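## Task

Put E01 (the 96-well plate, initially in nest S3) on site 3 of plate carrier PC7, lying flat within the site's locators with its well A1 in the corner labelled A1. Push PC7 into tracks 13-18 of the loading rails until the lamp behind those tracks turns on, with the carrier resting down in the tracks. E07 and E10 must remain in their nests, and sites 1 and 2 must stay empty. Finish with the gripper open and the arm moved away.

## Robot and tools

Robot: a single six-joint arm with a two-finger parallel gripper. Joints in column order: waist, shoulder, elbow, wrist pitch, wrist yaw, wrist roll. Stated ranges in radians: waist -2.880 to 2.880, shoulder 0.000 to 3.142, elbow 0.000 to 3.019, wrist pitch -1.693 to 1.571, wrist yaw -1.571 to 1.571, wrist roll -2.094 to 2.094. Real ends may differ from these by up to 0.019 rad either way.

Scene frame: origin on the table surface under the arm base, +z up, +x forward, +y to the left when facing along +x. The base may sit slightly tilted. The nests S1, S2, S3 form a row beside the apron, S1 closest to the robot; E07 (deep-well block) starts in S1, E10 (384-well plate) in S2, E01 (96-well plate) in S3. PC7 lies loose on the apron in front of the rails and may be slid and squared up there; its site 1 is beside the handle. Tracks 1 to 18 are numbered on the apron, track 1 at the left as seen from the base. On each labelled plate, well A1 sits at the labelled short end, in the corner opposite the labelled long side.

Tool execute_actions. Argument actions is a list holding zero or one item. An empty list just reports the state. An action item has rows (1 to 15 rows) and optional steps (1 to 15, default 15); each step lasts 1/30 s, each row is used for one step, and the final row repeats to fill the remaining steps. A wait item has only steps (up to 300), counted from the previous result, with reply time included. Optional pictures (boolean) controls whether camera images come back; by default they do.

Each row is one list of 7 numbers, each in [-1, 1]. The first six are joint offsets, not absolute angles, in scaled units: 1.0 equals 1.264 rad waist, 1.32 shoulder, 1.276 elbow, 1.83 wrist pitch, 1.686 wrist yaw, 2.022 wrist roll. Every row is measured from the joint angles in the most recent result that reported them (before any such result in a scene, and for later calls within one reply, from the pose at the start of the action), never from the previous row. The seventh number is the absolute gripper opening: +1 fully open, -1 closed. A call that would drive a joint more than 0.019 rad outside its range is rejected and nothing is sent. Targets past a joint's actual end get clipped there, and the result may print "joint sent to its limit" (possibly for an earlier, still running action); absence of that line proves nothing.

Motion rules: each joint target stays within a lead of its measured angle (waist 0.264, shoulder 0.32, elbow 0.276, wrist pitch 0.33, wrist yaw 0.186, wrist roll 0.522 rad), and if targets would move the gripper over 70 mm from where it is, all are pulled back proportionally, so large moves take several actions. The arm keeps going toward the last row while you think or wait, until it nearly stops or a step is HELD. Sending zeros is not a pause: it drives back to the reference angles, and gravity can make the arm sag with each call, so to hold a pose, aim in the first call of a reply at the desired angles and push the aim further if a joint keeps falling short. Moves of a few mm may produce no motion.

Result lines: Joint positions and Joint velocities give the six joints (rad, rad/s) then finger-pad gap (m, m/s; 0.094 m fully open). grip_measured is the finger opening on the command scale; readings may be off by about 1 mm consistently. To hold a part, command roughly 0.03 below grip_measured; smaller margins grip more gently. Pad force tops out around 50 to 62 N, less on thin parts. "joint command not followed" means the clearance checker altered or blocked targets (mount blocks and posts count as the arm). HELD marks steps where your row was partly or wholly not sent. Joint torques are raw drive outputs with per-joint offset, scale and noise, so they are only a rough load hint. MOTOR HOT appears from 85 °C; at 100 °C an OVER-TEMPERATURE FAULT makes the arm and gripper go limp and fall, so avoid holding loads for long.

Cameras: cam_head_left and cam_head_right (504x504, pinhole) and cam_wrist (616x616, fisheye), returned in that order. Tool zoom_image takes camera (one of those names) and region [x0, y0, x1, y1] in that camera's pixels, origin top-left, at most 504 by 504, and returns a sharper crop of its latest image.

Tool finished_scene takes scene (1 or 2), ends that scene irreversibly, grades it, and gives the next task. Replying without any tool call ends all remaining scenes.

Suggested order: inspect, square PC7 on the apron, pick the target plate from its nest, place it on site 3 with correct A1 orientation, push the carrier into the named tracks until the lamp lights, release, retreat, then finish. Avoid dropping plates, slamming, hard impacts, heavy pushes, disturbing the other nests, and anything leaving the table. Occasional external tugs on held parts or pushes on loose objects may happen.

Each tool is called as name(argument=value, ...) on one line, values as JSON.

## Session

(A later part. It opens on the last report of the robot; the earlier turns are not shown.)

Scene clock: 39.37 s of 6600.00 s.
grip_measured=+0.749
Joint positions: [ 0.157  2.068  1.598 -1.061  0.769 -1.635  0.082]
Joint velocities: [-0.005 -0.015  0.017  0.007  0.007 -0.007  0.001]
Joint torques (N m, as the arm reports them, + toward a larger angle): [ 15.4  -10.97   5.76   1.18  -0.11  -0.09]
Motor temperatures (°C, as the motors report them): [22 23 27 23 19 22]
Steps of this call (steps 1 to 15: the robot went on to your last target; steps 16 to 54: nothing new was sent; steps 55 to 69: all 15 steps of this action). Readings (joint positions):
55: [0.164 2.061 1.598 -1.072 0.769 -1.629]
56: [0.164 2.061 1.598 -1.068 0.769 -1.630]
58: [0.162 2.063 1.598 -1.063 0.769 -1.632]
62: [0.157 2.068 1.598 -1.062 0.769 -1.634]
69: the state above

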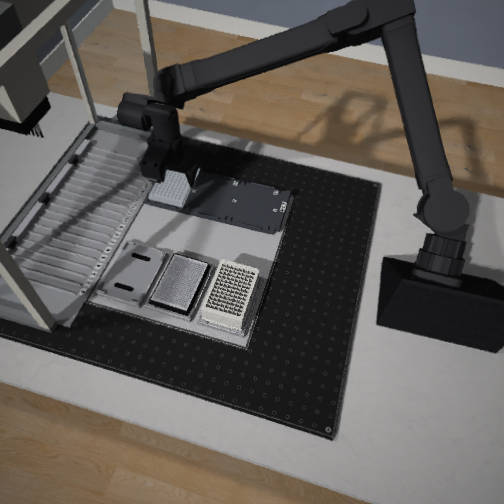

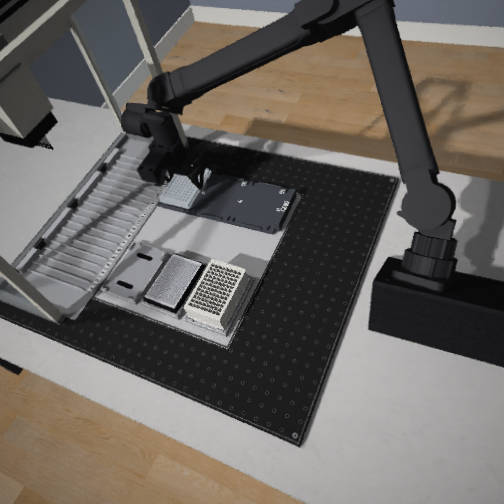

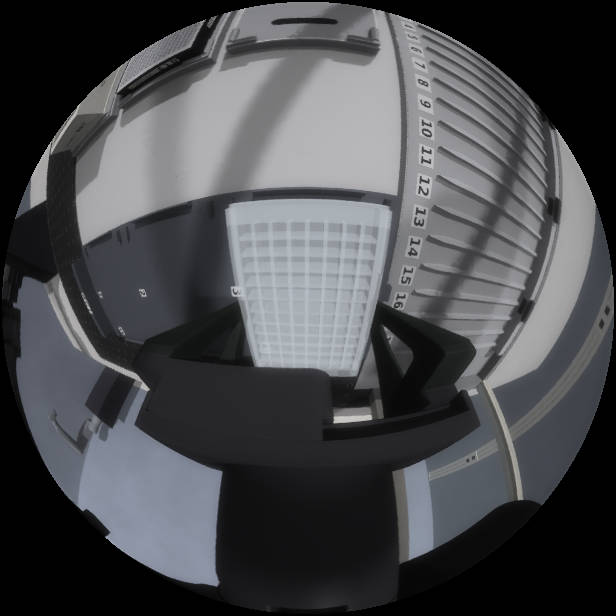

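Resting on the right wall; shift left a little.

execute_actions(actions=[{"rows":[[0,0,0,0,-0.008,0,0.72],[0,0,0,0,-0.008,0,0.72],[0,0,0,0,-0.008,0,0.72],[0,0,0,0,-0.008,0,0.72],[-0.02,0.027,0,0.011,-0.008,-0.005,0.72]]}])

zoom_image(camera="cam_wrist", region=[180,150,430,380])

Scene clock: 41.97 s of 6600.00 s.
grip_measured=+0.749
Joint positions: [ 0.152  2.075  1.598 -1.056  0.757 -1.637  0.082]
Joint velocities: [-0.015 -0.015 -0.002  0.002  0.051 -0.022 -0.001]
Joint torques (N m, as the arm reports them, + toward a larger angle): [ 14.98 -11.35   5.73   1.13  -0.2   -0.08]
Motor temperatures (°C, as the motors report them): [22 23 27 23 19 22]
Steps of this call (steps 1 to 15: the robot went on to your last target; steps 16 to 63: nothing new was sent; steps 64 to 78: all 15 steps of this action). Readings (joint positions):
64: [0.157 2.068 1.598 -1.061 0.765 -1.635]
65: [0.157 2.068 1.598 -1.061 0.761 -1.635]
67: [0.157 2.068 1.598 -1.061 0.758 -1.635]
71: [0.156 2.071 1.598 -1.059 0.757 -1.635]
78: the state above

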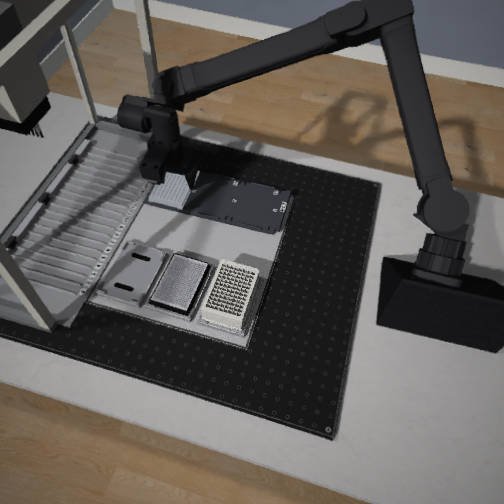

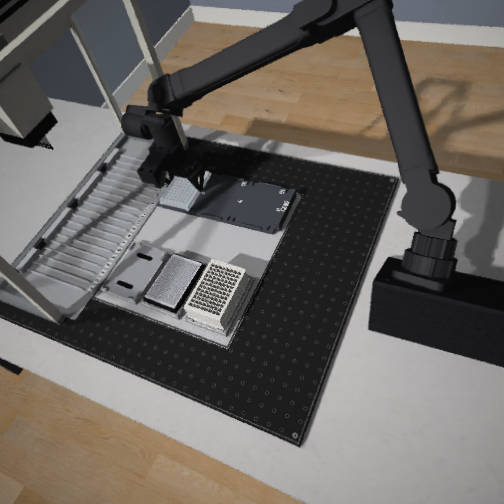

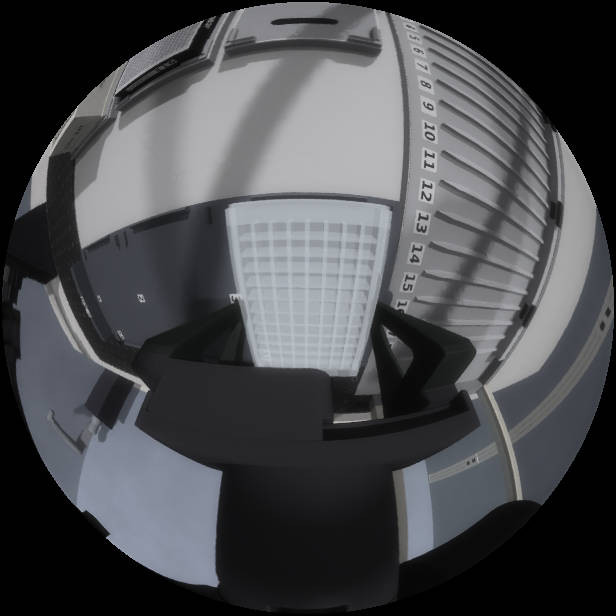

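Region (180, 150, 430, 380) of cam_wrist's 616x616 image, scaled by 2.016, with more detail than that image has; it fills the top 464 rows of this view, and the rest is white.

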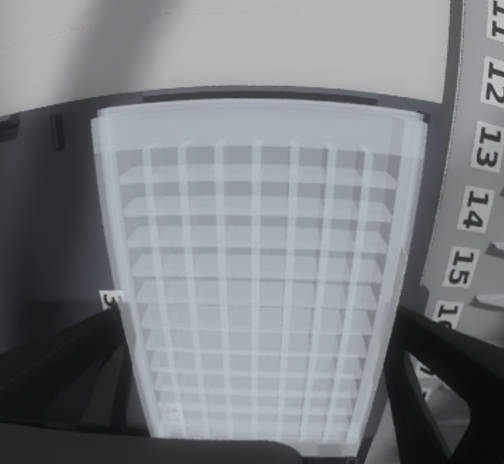

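execute_actions(actions=[{"rows":[[0,0,0,0,0.006,0,0.72],[0,0,0,0,0.006,0,0.72],[0,0,0,0,0.006,0,0.72],[0,0,0,0,0.006,0,0.72],[0,0,0,0,0.006,0,0.72],[0,0,0,0,0.003,0,0.76],[0,0,0,0,0.003,0,0.8],[0,0,0,0,0.003,0,1]],"steps":12}], pictures=false)

execute_actions(actions=[{"rows":[[0.02,-0.02,0,0,0,0,1],[0.025,-0.025,0,-0.008,0,0.005,1],[0.03,-0.03,0,-0.012,0,0.008,1],[0.035,-0.035,0,-0.016,0,0.011,1],[0.04,-0.04,0,-0.02,0,0.015,1],[0.045,-0.047,0,-0.025,0,0.02,1],[0.045,-0.047,0,-0.032,0,0.02,1]]}])

zoom_image(camera="cam_wrist", region=[200,150,450,380])

zoom_image(camera="cam_head_right", region=[140,150,240,230])

Scene clock: 45.50 s of 6600.00 s.
grip_measured=+1.000
Joint positions: [ 0.152  2.075  1.598 -1.056  0.762 -1.637  0.094]
Joint velocities: [ 0.005  0.015 -0.002 -0.002 -0.007 -0.051  0.   ]
Joint torques (N m, as the arm reports them, + toward a larger angle): [ 17.15 -13.24   5.73   0.59  -0.08   0.01]
Motor temperatures (°C, as the motors report them): [22 23 27 23 19 22]
Steps of this call (steps 1 to 15: the robot went on to your last target; steps 16 to 90: nothing new was sent; then 0.13 s passed at rest; steps 91 to 102: all 12 steps of this action). Readings (joint positions):
91: [0.152 2.075 1.598 -1.056 0.761 -1.637]
92: [0.152 2.075 1.598 -1.056 0.762 -1.637]
94: [0.152 2.075 1.598 -1.056 0.762 -1.637]
98: [0.152 2.075 1.598 -1.056 0.762 -1.637]
102: the state above

Scene clock: 46.00 s of 6600.00 s.
grip_measured=+1.000
Joint positions: [ 0.206  2.024  1.598 -1.098  0.762 -1.608  0.094]
Joint velocities: [ 0.005 -0.024 -0.022 -0.002 -0.066  0.037  0.   ]
Joint torques (N m, as the arm reports them, + toward a larger angle): [ 17.17 -13.4    6.13   0.1   -0.13   0.1 ]
Motor temperatures (°C, as the motors report them): [22 23 27 23 19 22]
Steps of this call (steps 1 to 15: all 15 steps of this action). Readings (joint positions):
1: [0.152 2.075 1.598 -1.056 0.762 -1.637]
2: [0.153 2.075 1.598 -1.056 0.762 -1.637]
4: [0.157 2.072 1.598 -1.060 0.762 -1.634]
8: [0.178 2.054 1.598 -1.088 0.762 -1.618]
15: the state above

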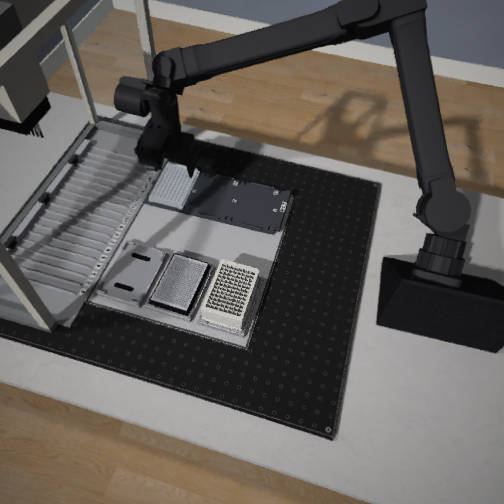

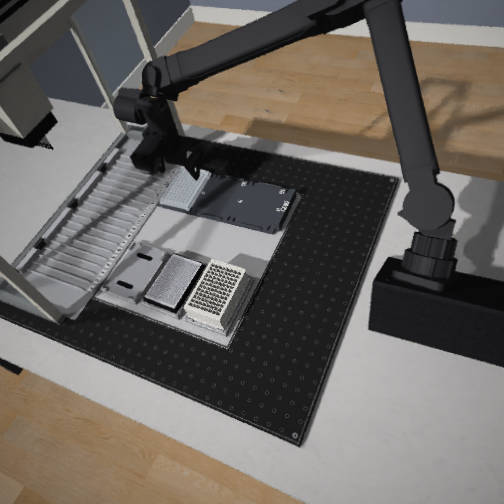

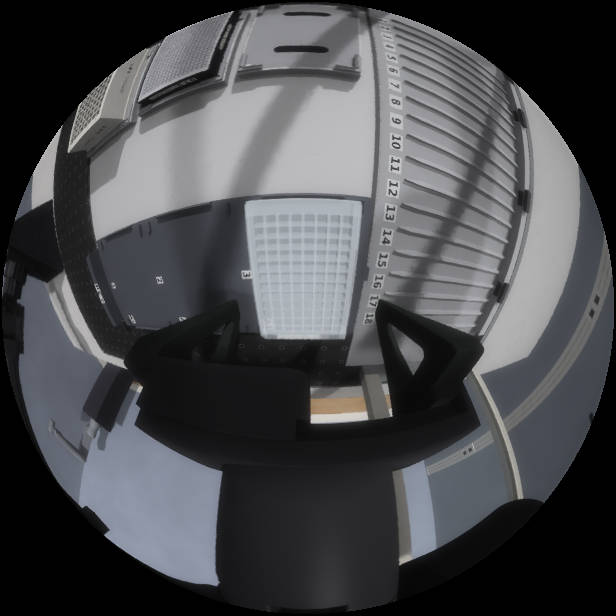

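Region (200, 150, 450, 380) of cam_wrist's 616x616 image, scaled by 2.016, with more detail than that image has; it fills the top 464 rows of this view, and the rest is white.

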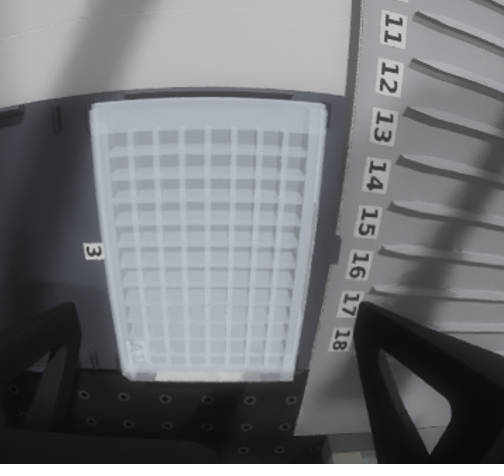

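Region (140, 150, 240, 230) of cam_head_right's 504x504 image, scaled by 5.040, with more detail than that image has; it fills the top 403 rows of this view, and the rest is white.

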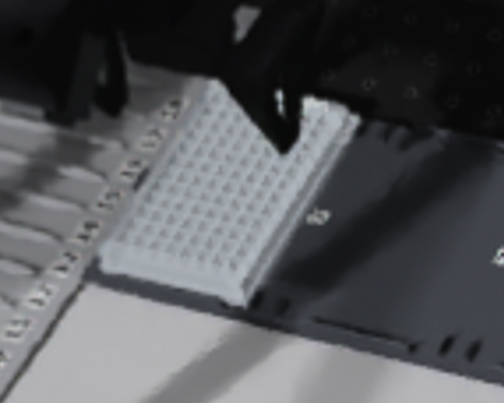

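execute_actions(actions=[{"rows":[[0,-0.03,-0.02,0,0,0.05,1],[0,-0.06,-0.06,0.01,0,0.1,1],[0,-0.09,-0.11,0.02,0,0.2,0.9],[0,-0.13,-0.16,0.03,0,0.3,0.8],[0,-0.17,-0.22,0.045,0,0.4,0.7],[0,-0.21,-0.28,0.06,0,0.5,0.6],[0,-0.25,-0.34,0.075,0,0.6,0.6],[0,-0.29,-0.4,0.09,0,0.7,0.6],[0,-0.33,-0.46,0.105,0,0.785,0.6],[0,-0.37,-0.52,0.12,0,0.785,0.6],[0,-0.41,-0.58,0.135,0,0.785,0.6],[0,-0.45,-0.64,0.15,0,0.785,0.6],[-0.01,-0.48,-0.7,0.16,0,0.785,0.6],[-0.02,-0.505,-0.75,0.17,0,0.785,0.6],[-0.045,-0.521,-0.785,0.18,0,0.785,0.6]]}], pictures=false)

execute_actions(actions=[{"steps":25}])

zoom_image(camera="cam_head_left", region=[130,150,230,230])

Scene clock: 54.47 s of 6600.00 s.
grip_measured=+0.601
Joint positions: [ 0.202  1.365  0.716 -0.829  0.762 -0.354  0.075]
Joint velocities: [-0.161 -1.284 -1.722  0.564  0.007  2.044  0.001]
Joint torques (N m, as the arm reports them, + toward a larger angle): [ 4.54 -1.28  4.8   1.24 -0.08  0.05]
Motor temperatures (°C, as the motors report them): [22 23 27 23 19 22]
Steps of this call (steps 1 to 15: the robot went on to your last target; steps 16 to 90: nothing new was sent; then 4.97 s passed at rest; steps 91 to 105: all 15 steps of this action). Readings (joint positions):
91: [0.206 2.023 1.597 -1.098 0.762 -1.591]
92: [0.206 2.017 1.585 -1.094 0.762 -1.560]
94: [0.206 1.974 1.509 -1.072 0.762 -1.409]
98: [0.206 1.785 1.223 -0.993 0.762 -1.014]
105: the state above

Scene clock: 55.30 s of 6600.00 s.
grip_measured=+0.601
Joint positions: [ 0.154  1.324  0.584 -0.786  0.762 -0.031  0.075]
Joint velocities: [ 0.005 -0.005  0.012 -0.012  0.037  0.007 -0.001]
Joint torques (N m, as the arm reports them, + toward a larger angle): [ 6.17 -3.74  5.86  1.26 -0.04  0.09]
Motor temperatures (°C, as the motors report them): [22 23 27 23 19 22]
Steps of this call (steps 1 to 25: the robot went on to your last target). Readings (joint positions):
1: [0.194 1.329 0.662 -0.816 0.762 -0.289]
2: [0.182 1.310 0.623 -0.812 0.762 -0.237]
4: [0.161 1.309 0.587 -0.809 0.762 -0.162]
8: [0.154 1.324 0.584 -0.790 0.762 -0.084]
25: the state above

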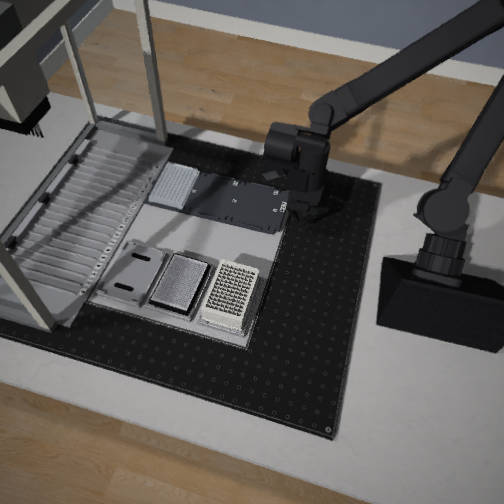

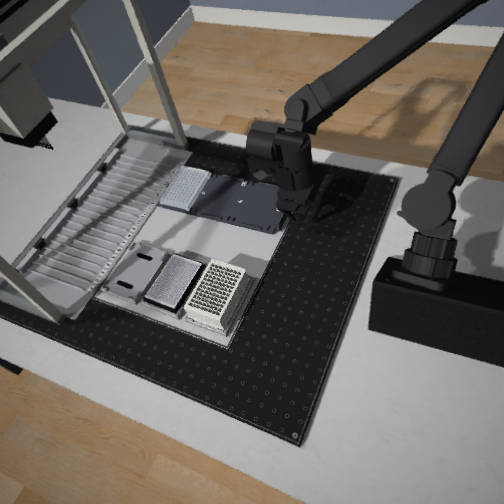

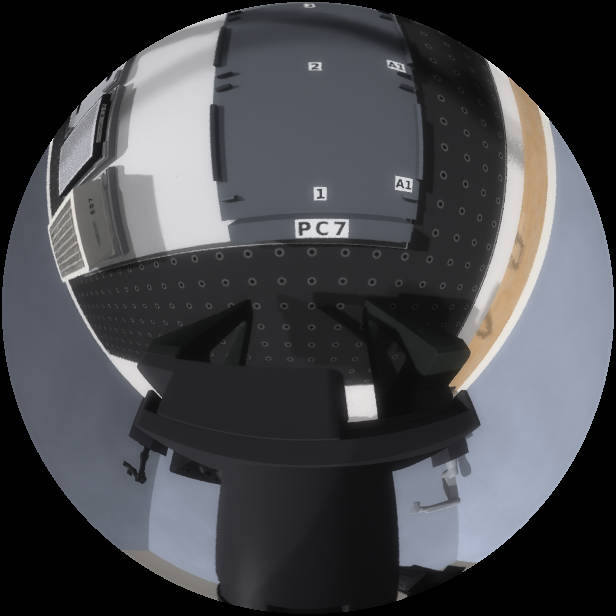

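Region (130, 150, 230, 230) of cam_head_left's 504x504 image, scaled by 5.040, with more detail than that image has; it fills the top 403 rows of this view, and the rest is white.

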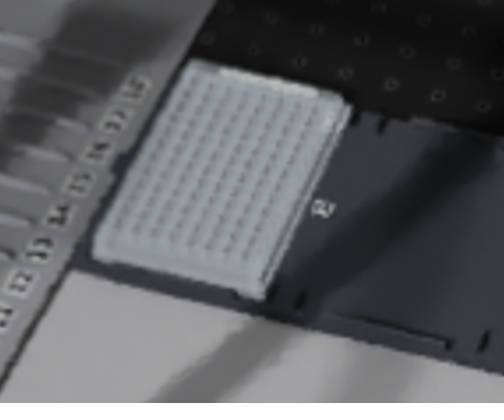

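execute_actions(actions=[{"rows":[[-0.015,0.015,0.02,0.015,0,-0.01,0.6],[-0.025,0.025,0.025,0.025,0,-0.02,0.6],[-0.035,0.035,0.03,0.035,0,-0.03,0.6],[-0.045,0.045,0.035,0.045,0,-0.04,0.6],[-0.055,0.055,0.042,0.055,0,-0.05,0.6],[-0.062,0.065,0.049,0.067,0,-0.056,0.6],[-0.067,0.075,0.056,0.079,0,-0.056,0.6]]}])

Scene clock: 59.47 s of 6600.00 s.
grip_measured=+0.601
Joint positions: [ 0.076  1.415  0.628 -0.658  0.762 -0.128  0.075]
Joint velocities: [ 0.005  0.005 -0.007  0.007  0.095 -0.066  0.001]
Joint torques (N m, as the arm reports them, + toward a larger angle): [ 6.98 -5.35  6.39  1.26 -0.04 -0.08]
Motor temperatures (°C, as the motors report them): [22 23 27 23 19 22]
Steps of this call (steps 1 to 30: the robot went on to your last target; steps 31 to 90: nothing new was sent; then 0.67 s passed at rest; steps 91 to 105: all 15 steps of this action). Readings (joint positions):
91: [0.154 1.324 0.584 -0.784 0.762 -0.032]
92: [0.152 1.325 0.584 -0.778 0.762 -0.037]
94: [0.139 1.336 0.586 -0.753 0.762 -0.056]
98: [0.091 1.390 0.608 -0.684 0.762 -0.101]
105: the state above

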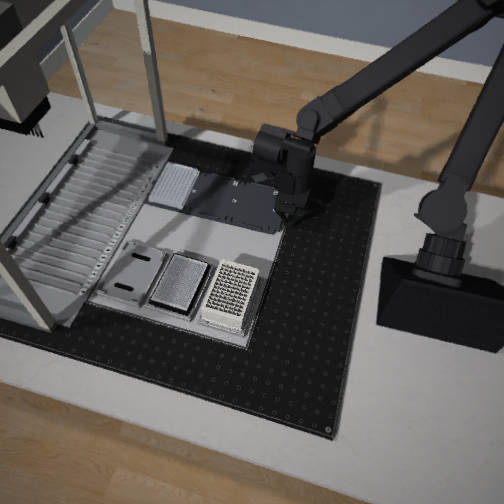

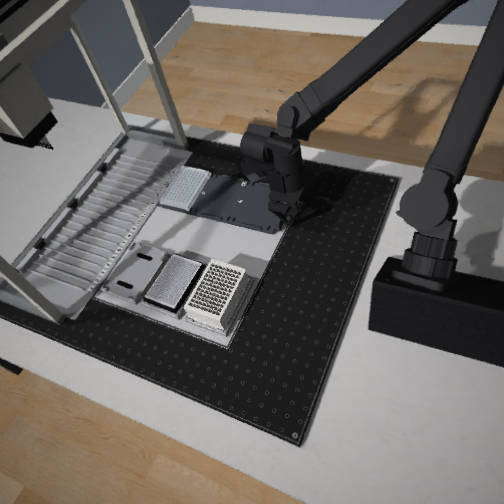

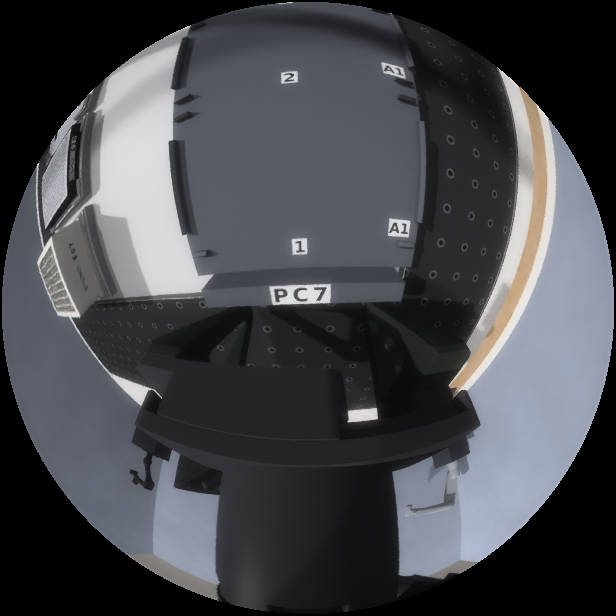

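execute_actions(actions=[{"rows":[[0,0,0,0,0,-0.035,0.6],[0.005,0.01,0.02,0,0,-0.035,0.6],[0.012,0.022,0.033,-0.01,0,-0.035,0.6],[0.015,0.034,0.046,-0.012,0,-0.03,0.6],[0.018,0.046,0.059,-0.014,0,-0.025,0.6],[0.021,0.058,0.072,-0.017,0,-0.02,0.6],[0.024,0.07,0.086,-0.02,0,-0.017,0.6],[0.026,0.081,0.1,-0.023,0,-0.015,0.6],[0.028,0.092,0.113,-0.026,0,-0.013,0.6],[0.03,0.103,0.127,-0.029,0,-0.011,0.6],[0.032,0.114,0.14,-0.032,0,-0.009,0.6],[0.034,0.125,0.154,-0.035,0,-0.007,0.6],[0.036,0.135,0.167,-0.038,0,-0.005,0.6],[0.038,0.145,0.18,-0.04,0,-0.003,0.6],[0.04,0.153,0.192,-0.042,0,-0.002,0.6]]}], pictures=false)

execute_actions(actions=[{"steps":12}])

zoom_image(camera="cam_head_left", region=[50,120,250,240])

Scene clock: 62.30 s of 6600.00 s.
grip_measured=+0.601
Joint positions: [ 0.103  1.558  0.759 -0.751  0.787 -0.116  0.075]
Joint velocities: [ 0.083  0.171  0.164 -0.383  0.11   0.403  0.   ]
Joint torques (N m, as the arm reports them, + toward a larger angle): [11.09 -3.61 12.76  1.99 -1.21 -0.66]
Motor temperatures (°C, as the motors report them): [22 23 27 23 19 22]
Steps of this call (steps 1 to 15: the robot went on to your last target; steps 16 to 70: nothing new was sent; steps 71 to 85: all 15 steps of this action). Readings (joint positions):
71: [0.076 1.415 0.628 -0.658 0.762 -0.144]
72: [0.076 1.415 0.628 -0.658 0.762 -0.153]
74: [0.076 1.418 0.632 -0.660 0.762 -0.165]
78: [0.083 1.461 0.667 -0.690 0.772 -0.157]
85: the state above

Scene clock: 62.70 s of 6600.00 s.
grip_measured=+0.601
Joint positions: [ 0.105  1.565  0.769 -0.772  0.791 -0.098  0.075]
Joint velocities: [ 0.005  0.015  0.017 -0.012 -0.037 -0.066  0.   ]
Joint torques (N m, as the arm reports them, + toward a larger angle): [11.26 -3.28 12.84  1.83 -1.08 -0.36]
Motor temperatures (°C, as the motors report them): [22 22 27 23 19 22]
Steps of this call (steps 1 to 12: the robot went on to your last target). Readings (joint positions):
1: [0.105 1.562 0.764 -0.761 0.792 -0.107]
2: [0.105 1.564 0.766 -0.767 0.792 -0.103]
4: [0.105 1.565 0.768 -0.771 0.791 -0.099]
8: [0.105 1.565 0.769 -0.772 0.791 -0.098]
12: the state above

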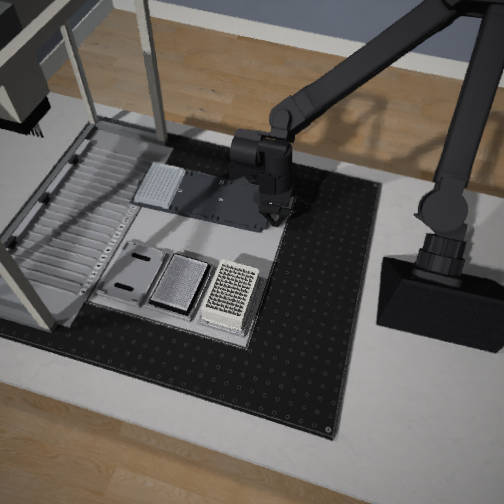

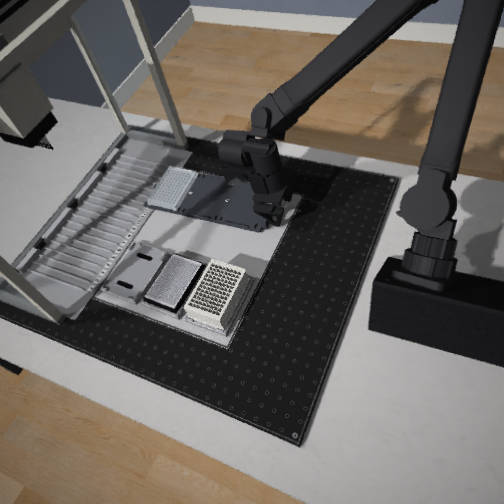

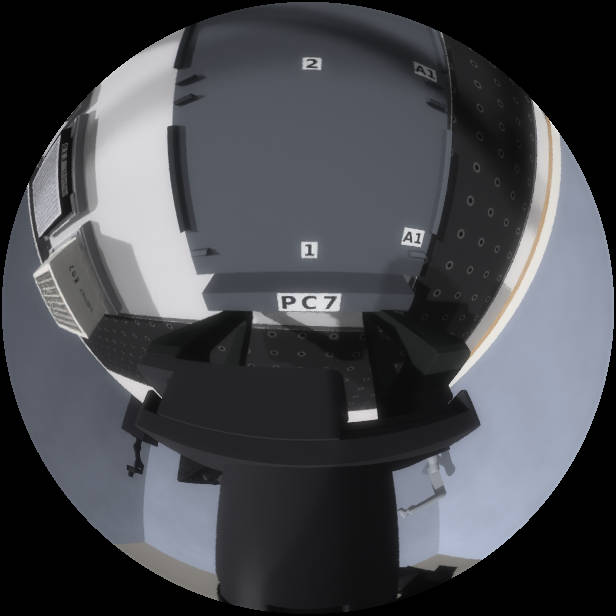

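Region (50, 120, 250, 240) of cam_head_left's 504x504 image, scaled by 2.520, with more detail than that image has; it fills the top 302 rows of this view, and the rest is white.

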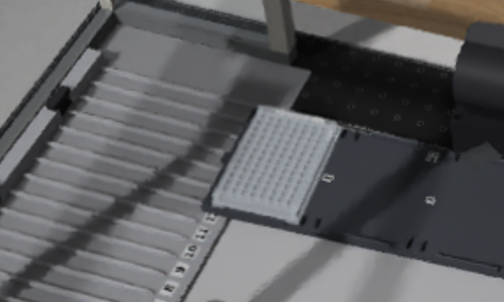

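execute_actions(actions=[{"rows":[[0,0,0,0,0,0,0.6],[0,0,0,0,0,0.02,0.6],[0,0,0,0.01,0,0.04,0.6],[0,0,0.02,0.015,0,0.06,0.6]]}])

zoom_image(camera="cam_head_left", region=[90,140,210,230])

Scene clock: 64.67 s of 6600.00 s.
grip_measured=+0.601
Joint positions: [ 0.105  1.565  0.766 -0.777  0.792 -0.036  0.075]
Joint velocities: [ 0.005 -0.005 -0.022  0.027 -0.007 -0.081  0.   ]
Joint torques (N m, as the arm reports them, + toward a larger angle): [ 9.2  -6.99  6.43  1.65 -0.08  0.61]
Motor temperatures (°C, as the motors report them): [22 22 27 23 20 22]
Steps of this call (steps 1 to 30: the robot went on to your last target; steps 31 to 44: nothing new was sent; steps 45 to 59: all 15 steps of this action). Readings (joint positions):
45: [0.105 1.565 0.766 -0.776 0.795 -0.095]
46: [0.105 1.565 0.766 -0.776 0.795 -0.089]
48: [0.105 1.565 0.766 -0.776 0.794 -0.066]
52: [0.105 1.565 0.766 -0.776 0.793 -0.041]
59: the state above

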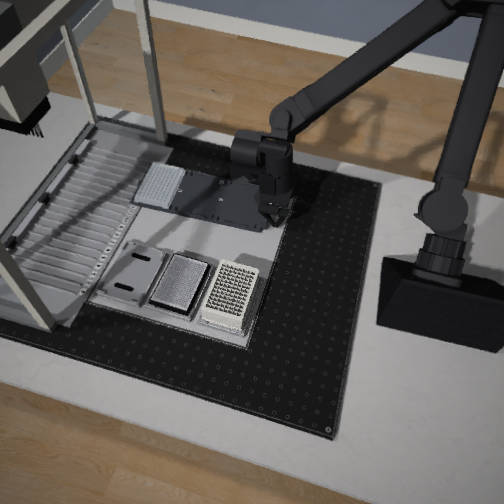

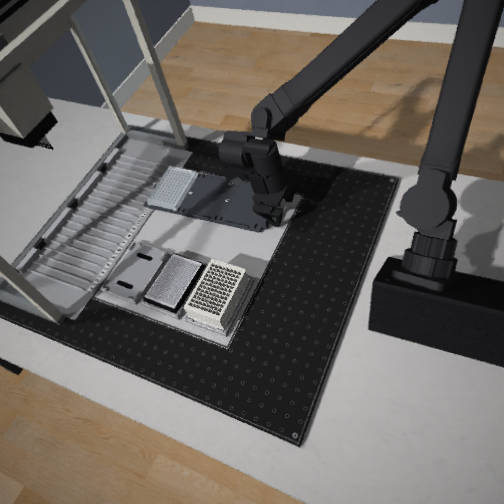

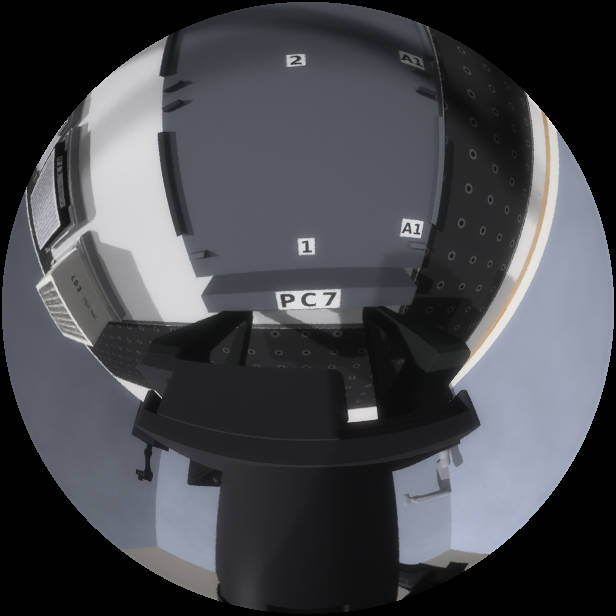

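Region (90, 140, 210, 230) of cam_head_left's 504x504 image, scaled by 4.200, with more detail than that image has; it fills the top 378 rows of this view, and the rest is white.

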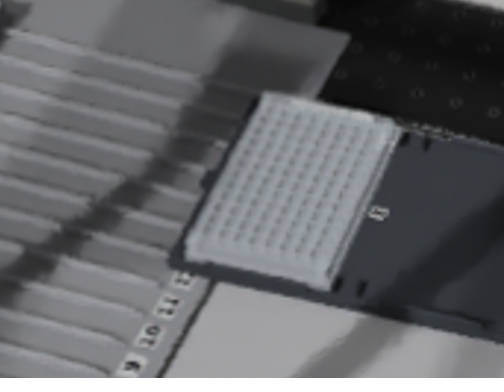

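execute_actions(actions=[{"rows":[[0,0,0,-0.02,0,-0.03,0.6],[0.02,-0.02,0.02,-0.03,0,-0.03,0.6],[0.035,-0.03,0.035,-0.04,0,-0.03,0.6],[0.05,-0.035,0.05,-0.05,-0.008,-0.03,0.6],[0.065,-0.04,0.062,-0.05,-0.016,-0.03,0.6],[0.065,-0.04,0.062,-0.05,-0.016,-0.03,0.6],[0.065,-0.04,0.062,-0.05,-0.016,-0.03,0.6],[0.065,-0.04,0.062,-0.05,-0.016,-0.03,0.6],[0.065,-0.04,0.062,-0.04,-0.016,-0.1,0.5],[0.065,-0.04,0.062,-0.03,-0.016,-0.3,0.4],[0.065,-0.04,0.062,-0.014,-0.016,-0.785,0.2]]}], pictures=false)

execute_actions(actions=[{"steps":28}])

Scene clock: 68.20 s of 6600.00 s.
grip_measured=+0.202
Joint positions: [ 0.187  1.52   0.821 -0.82   0.768 -0.682  0.056]
Joint velocities: [ 0.005  0.005 -0.022 -0.007 -0.007 -2.791 -0.001]
Joint torques (N m, as the arm reports them, + toward a larger angle): [ 9.32 -7.32  7.14  1.27 -0.17 -0.02]
Motor temperatures (°C, as the motors report them): [22 22 27 23 20 23]
Steps of this call (steps 1 to 15: the robot went on to your last target; steps 16 to 90: nothing new was sent; then 0.03 s passed at rest; steps 91 to 105: all 15 steps of this action). Readings (joint positions):
91: [0.105 1.565 0.764 -0.785 0.792 -0.046]
92: [0.105 1.564 0.764 -0.794 0.792 -0.054]
94: [0.115 1.559 0.768 -0.822 0.788 -0.066]
98: [0.168 1.538 0.798 -0.851 0.768 -0.080]
105: the state above

Scene clock: 69.13 s of 6600.00 s.
grip_measured=+0.201
Joint positions: [ 0.187  1.52   0.821 -0.819  0.768 -1.612  0.056]
Joint velocities: [-0.005 -0.015  0.002 -0.017 -0.022  0.022  0.   ]
Joint torques (N m, as the arm reports them, + toward a larger angle): [ 9.4  -7.51  7.04  1.22 -0.2  -0.08]
Motor temperatures (°C, as the motors report them): [22 22 27 23 20 23]
Steps of this call (steps 1 to 28: the robot went on to your last target). Readings (joint positions):
1: [0.187 1.520 0.821 -0.820 0.768 -0.781]
2: [0.187 1.520 0.821 -0.819 0.768 -0.879]
4: [0.187 1.520 0.821 -0.819 0.768 -1.077]
8: [0.187 1.520 0.821 -0.819 0.768 -1.390]
28: the state above

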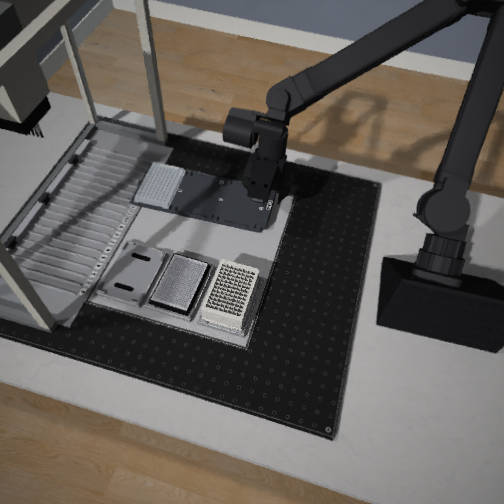

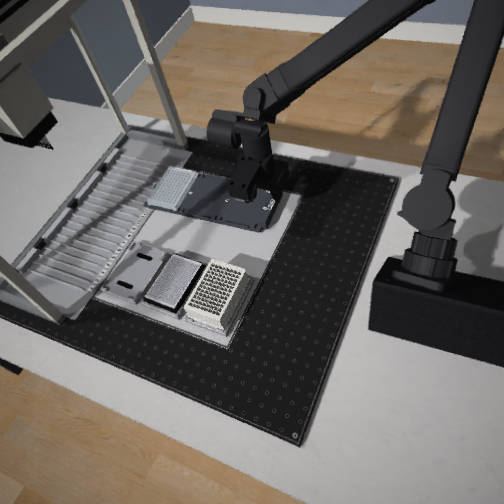

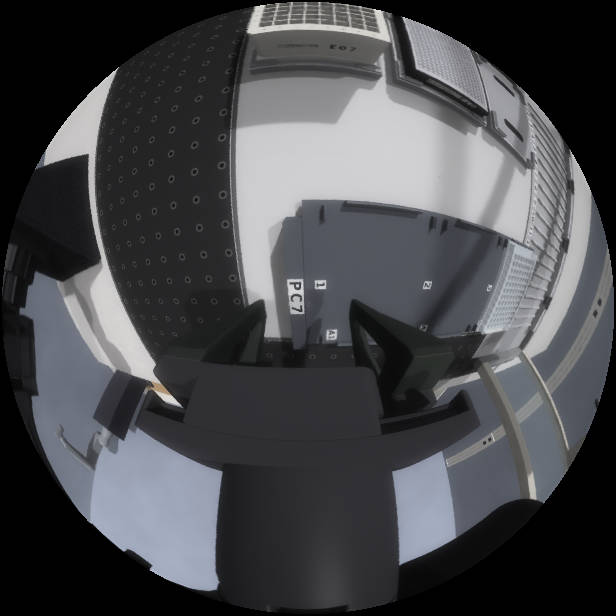

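execute_actions(actions=[{"rows":[[-0.015,0,-0.01,0.01,0,-0.01,0.2],[-0.025,0,-0.015,0.015,0,-0.02,0.2],[-0.035,0,-0.02,0.022,0,-0.03,0.2],[-0.045,0,-0.025,0.03,0,-0.04,0.2],[-0.055,0,-0.03,0.036,0,-0.047,0.2],[-0.062,0,-0.035,0.042,0,-0.047,0.2],[-0.068,0,-0.038,0.047,0,-0.047,0.2]]}], pictures=false)

execute_actions(actions=[{"rows":[[0,0,0,0,0,0,0],[0,0,0,0,0,0,-0.2],[0,0,0,0,0,0,-0.35],[0,0,0,0,0,0,-0.45],[0,0,0,0,0,0,-0.52],[0,0,0,0,0,0,-0.58],[0,0,0,0,0,0,-0.64],[0,0,0,0,0,0,-0.7],[0,0,0,0,0,0,-0.75],[0,0,0,0,0,0,-0.8]]}])

zoom_image(camera="cam_head_left", region=[90,140,210,230])

Scene clock: 72.93 s of 6600.00 s.
grip_measured=+0.201
Joint positions: [ 0.105  1.52   0.78  -0.75   0.768 -1.693  0.056]
Joint velocities: [-0.005 -0.005 -0.012  0.002 -0.022 -0.095  0.001]
Joint torques (N m, as the arm reports them, + toward a larger angle): [ 8.93 -6.73  3.77  1.09 -0.12 -0.09]
Motor temperatures (°C, as the motors report them): [22 22 27 23 20 22]
Steps of this call (steps 1 to 30: the robot went on to your last target; steps 31 to 90: nothing new was sent; then 0.30 s passed at rest; steps 91 to 105: all 15 steps of this action). Readings (joint positions):
91: [0.187 1.520 0.821 -0.819 0.768 -1.616]
92: [0.186 1.520 0.820 -0.817 0.768 -1.621]
94: [0.176 1.520 0.813 -0.801 0.768 -1.639]
98: [0.129 1.520 0.789 -0.761 0.768 -1.674]
105: the state above

Scene clock: 73.43 s of 6600.00 s.
grip_measured=-0.779
Joint positions: [ 0.105  1.52   0.78  -0.747  0.765 -1.694  0.01 ]
Joint velocities: [-0.024 -0.024  0.007 -0.017 -0.022 -0.022  0.001]
Joint torques (N m, as the arm reports them, + toward a larger angle): [ 9.15 -7.02  4.45  0.5  -0.02  0.01]
Motor temperatures (°C, as the motors report them): [22 22 27 23 20 22]
Steps of this call (steps 1 to 15: all 15 steps of this action). Readings (joint positions):
1: [0.105 1.520 0.780 -0.750 0.768 -1.694]
2: [0.105 1.520 0.780 -0.750 0.768 -1.694]
4: [0.105 1.520 0.780 -0.750 0.767 -1.694]
8: [0.105 1.520 0.780 -0.748 0.765 -1.694]
15: the state above

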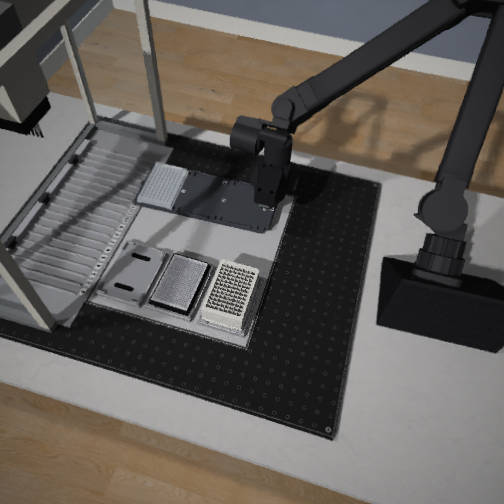

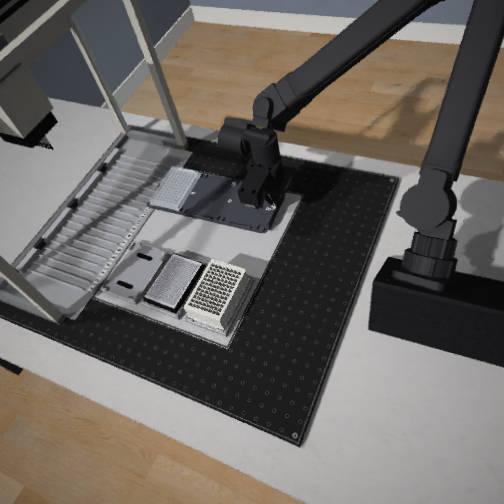

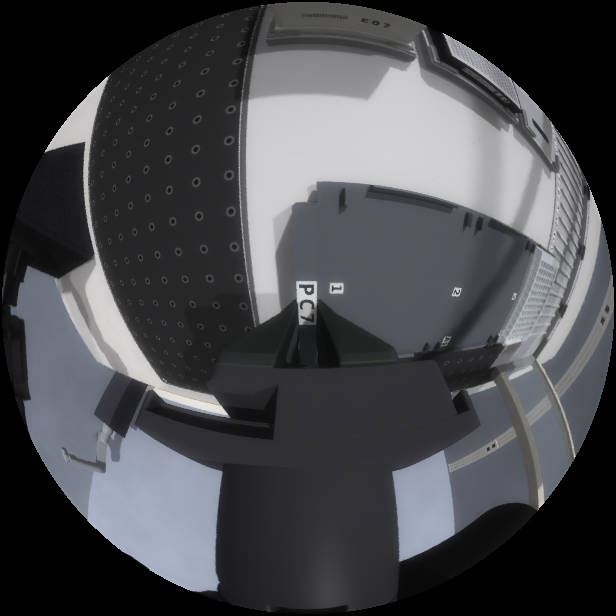

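Region (90, 140, 210, 230) of cam_head_left's 504x504 image, scaled by 4.200, with more detail than that image has; it fills the top 378 rows of this view, and the rest is white.

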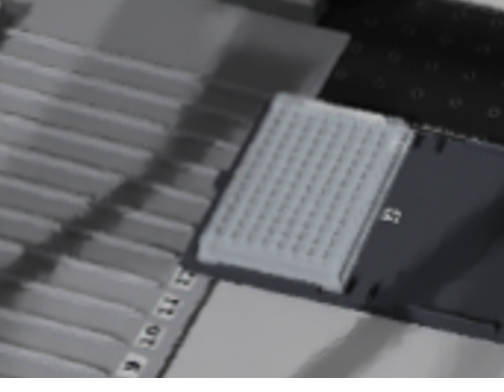

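execute_actions(actions=[{"rows":[[0,0,0,0,0,0,-0.83],[0,0,0,0,-0.01,0.02,-0.83],[0,0,0,0,-0.02,0.04,-0.83]]}])

zoom_image(camera="cam_head_left", region=[90,140,210,230])

Scene clock: 75.40 s of 6600.00 s.
grip_measured=-0.779
Joint positions: [ 0.105  1.52   0.78  -0.747  0.741 -1.651  0.01 ]
Joint velocities: [-0.024  0.005 -0.007  0.007  0.066  0.037  0.001]
Joint torques (N m, as the arm reports them, + toward a larger angle): [ 9.06 -6.95  4.46  0.62 -0.48  0.39]
Motor temperatures (°C, as the motors report them): [22 22 27 23 20 22]
Steps of this call (steps 1 to 15: the robot went on to your last target; steps 16 to 44: nothing new was sent; steps 45 to 59: all 15 steps of this action). Readings (joint positions):
45: [0.105 1.520 0.780 -0.747 0.765 -1.694]
46: [0.105 1.520 0.780 -0.747 0.762 -1.691]
48: [0.105 1.520 0.780 -0.747 0.747 -1.672]
52: [0.105 1.520 0.780 -0.747 0.742 -1.655]
59: the state above

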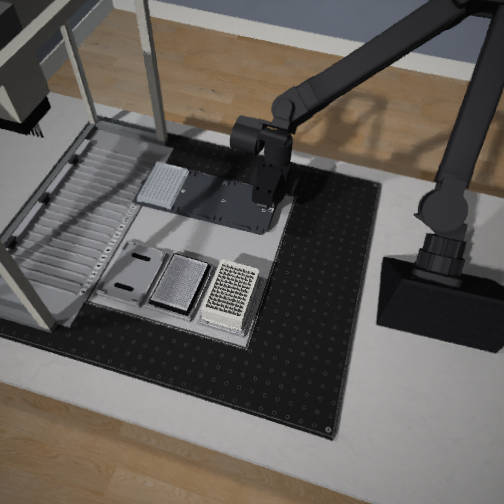

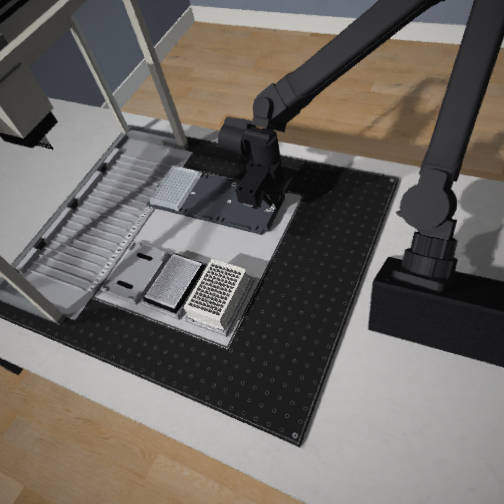

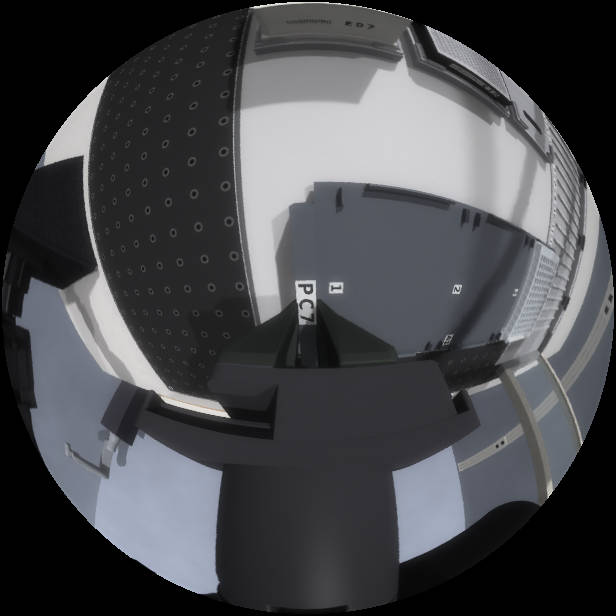

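Region (90, 140, 210, 230) of cam_head_left's 504x504 image, scaled by 4.200, with more detail than that image has; it fills the top 378 rows of this view, and the rest is white.

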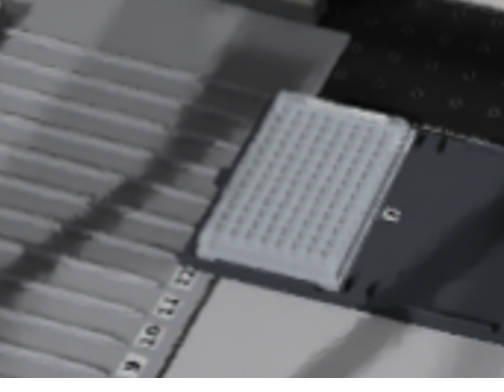

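execute_actions(actions=[{"rows":[[0,0,0,0,0,0.025,-0.83]],"steps":10}], pictures=false)

execute_actions(actions=[{"rows":[[0,0.015,0.028,0,0,0,-0.83],[0.01,0.02,0.035,0,0,0,-0.83],[0.012,0.025,0.042,0,0,0,-0.83],[0.014,0.03,0.049,-0.003,0,0,-0.83],[0.015,0.035,0.056,-0.005,0,0.003,-0.83],[0.016,0.04,0.063,-0.007,0,0.003,-0.83],[0.017,0.045,0.07,-0.009,0,0.005,-0.83],[0.018,0.05,0.077,-0.011,0,0.005,-0.83],[0.019,0.055,0.084,-0.013,0,0.007,-0.83],[0.02,0.06,0.091,-0.015,0,0.007,-0.83],[0.021,0.065,0.098,-0.017,0,0.007,-0.83]]}])

zoom_image(camera="cam_head_left", region=[90,140,210,230])

Scene clock: 78.47 s of 6600.00 s.
grip_measured=-0.779
Joint positions: [ 0.105  1.52   0.78  -0.747  0.741 -1.643  0.01 ]
Joint velocities: [-0.024 -0.015 -0.002  0.017  0.007  0.037  0.001]
Joint torques (N m, as the arm reports them, + toward a larger angle): [ 9.15 -6.98  4.44  0.6  -0.15  0.44]
Motor temperatures (°C, as the motors report them): [22 22 27 23 20 23]
Steps of this call (steps 1 to 15: the robot went on to your last target; steps 16 to 82: nothing new was sent; steps 83 to 92: all 10 steps of this action). Readings (joint positions):
83: [0.105 1.520 0.780 -0.747 0.741 -1.648]
84: [0.105 1.520 0.780 -0.747 0.741 -1.646]
86: [0.105 1.520 0.780 -0.747 0.741 -1.644]
90: [0.105 1.520 0.780 -0.747 0.741 -1.643]
92: the state above

Scene clock: 78.97 s of 6600.00 s.
grip_measured=-0.780
Joint positions: [ 0.118  1.568  0.829 -0.796  0.754 -1.635  0.01 ]
Joint velocities: [ 0.005 -0.005 -0.022  0.002  0.022  0.081 -0.001]
Joint torques (N m, as the arm reports them, + toward a larger angle): [11.   -4.6  10.82  1.13 -0.56  0.04]
Motor temperatures (°C, as the motors report them): [22 22 27 23 20 23]
Steps of this call (steps 1 to 15: all 15 steps of this action). Readings (joint positions):
1: [0.105 1.520 0.780 -0.747 0.741 -1.646]
2: [0.106 1.520 0.780 -0.747 0.742 -1.649]
4: [0.107 1.523 0.782 -0.749 0.746 -1.652]
8: [0.112 1.541 0.800 -0.767 0.747 -1.650]
15: the state above

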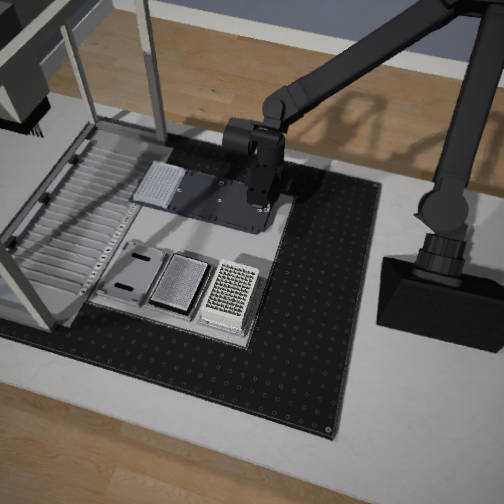

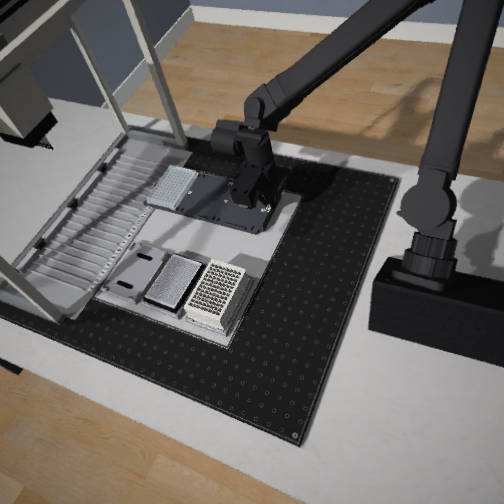

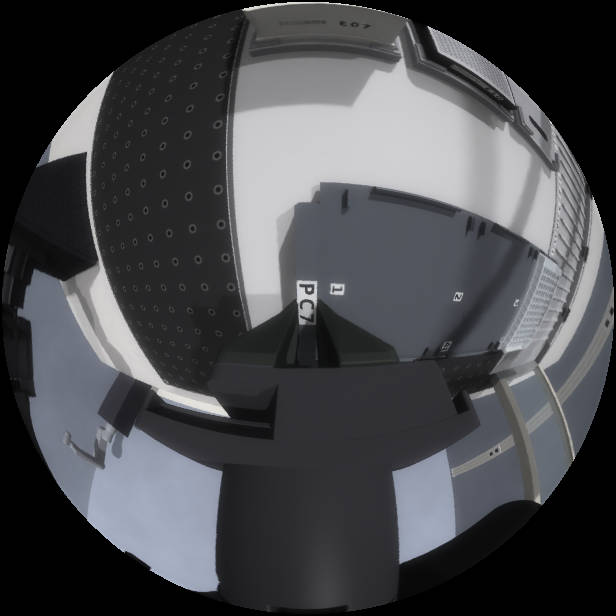

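Region (90, 140, 210, 230) of cam_head_left's 504x504 image, scaled by 4.200, with more detail than that image has; it fills the top 378 rows of this view, and the rest is white.

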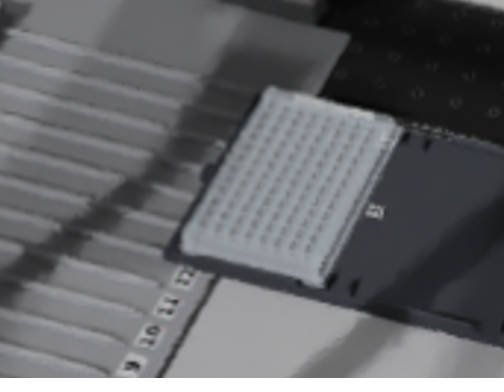

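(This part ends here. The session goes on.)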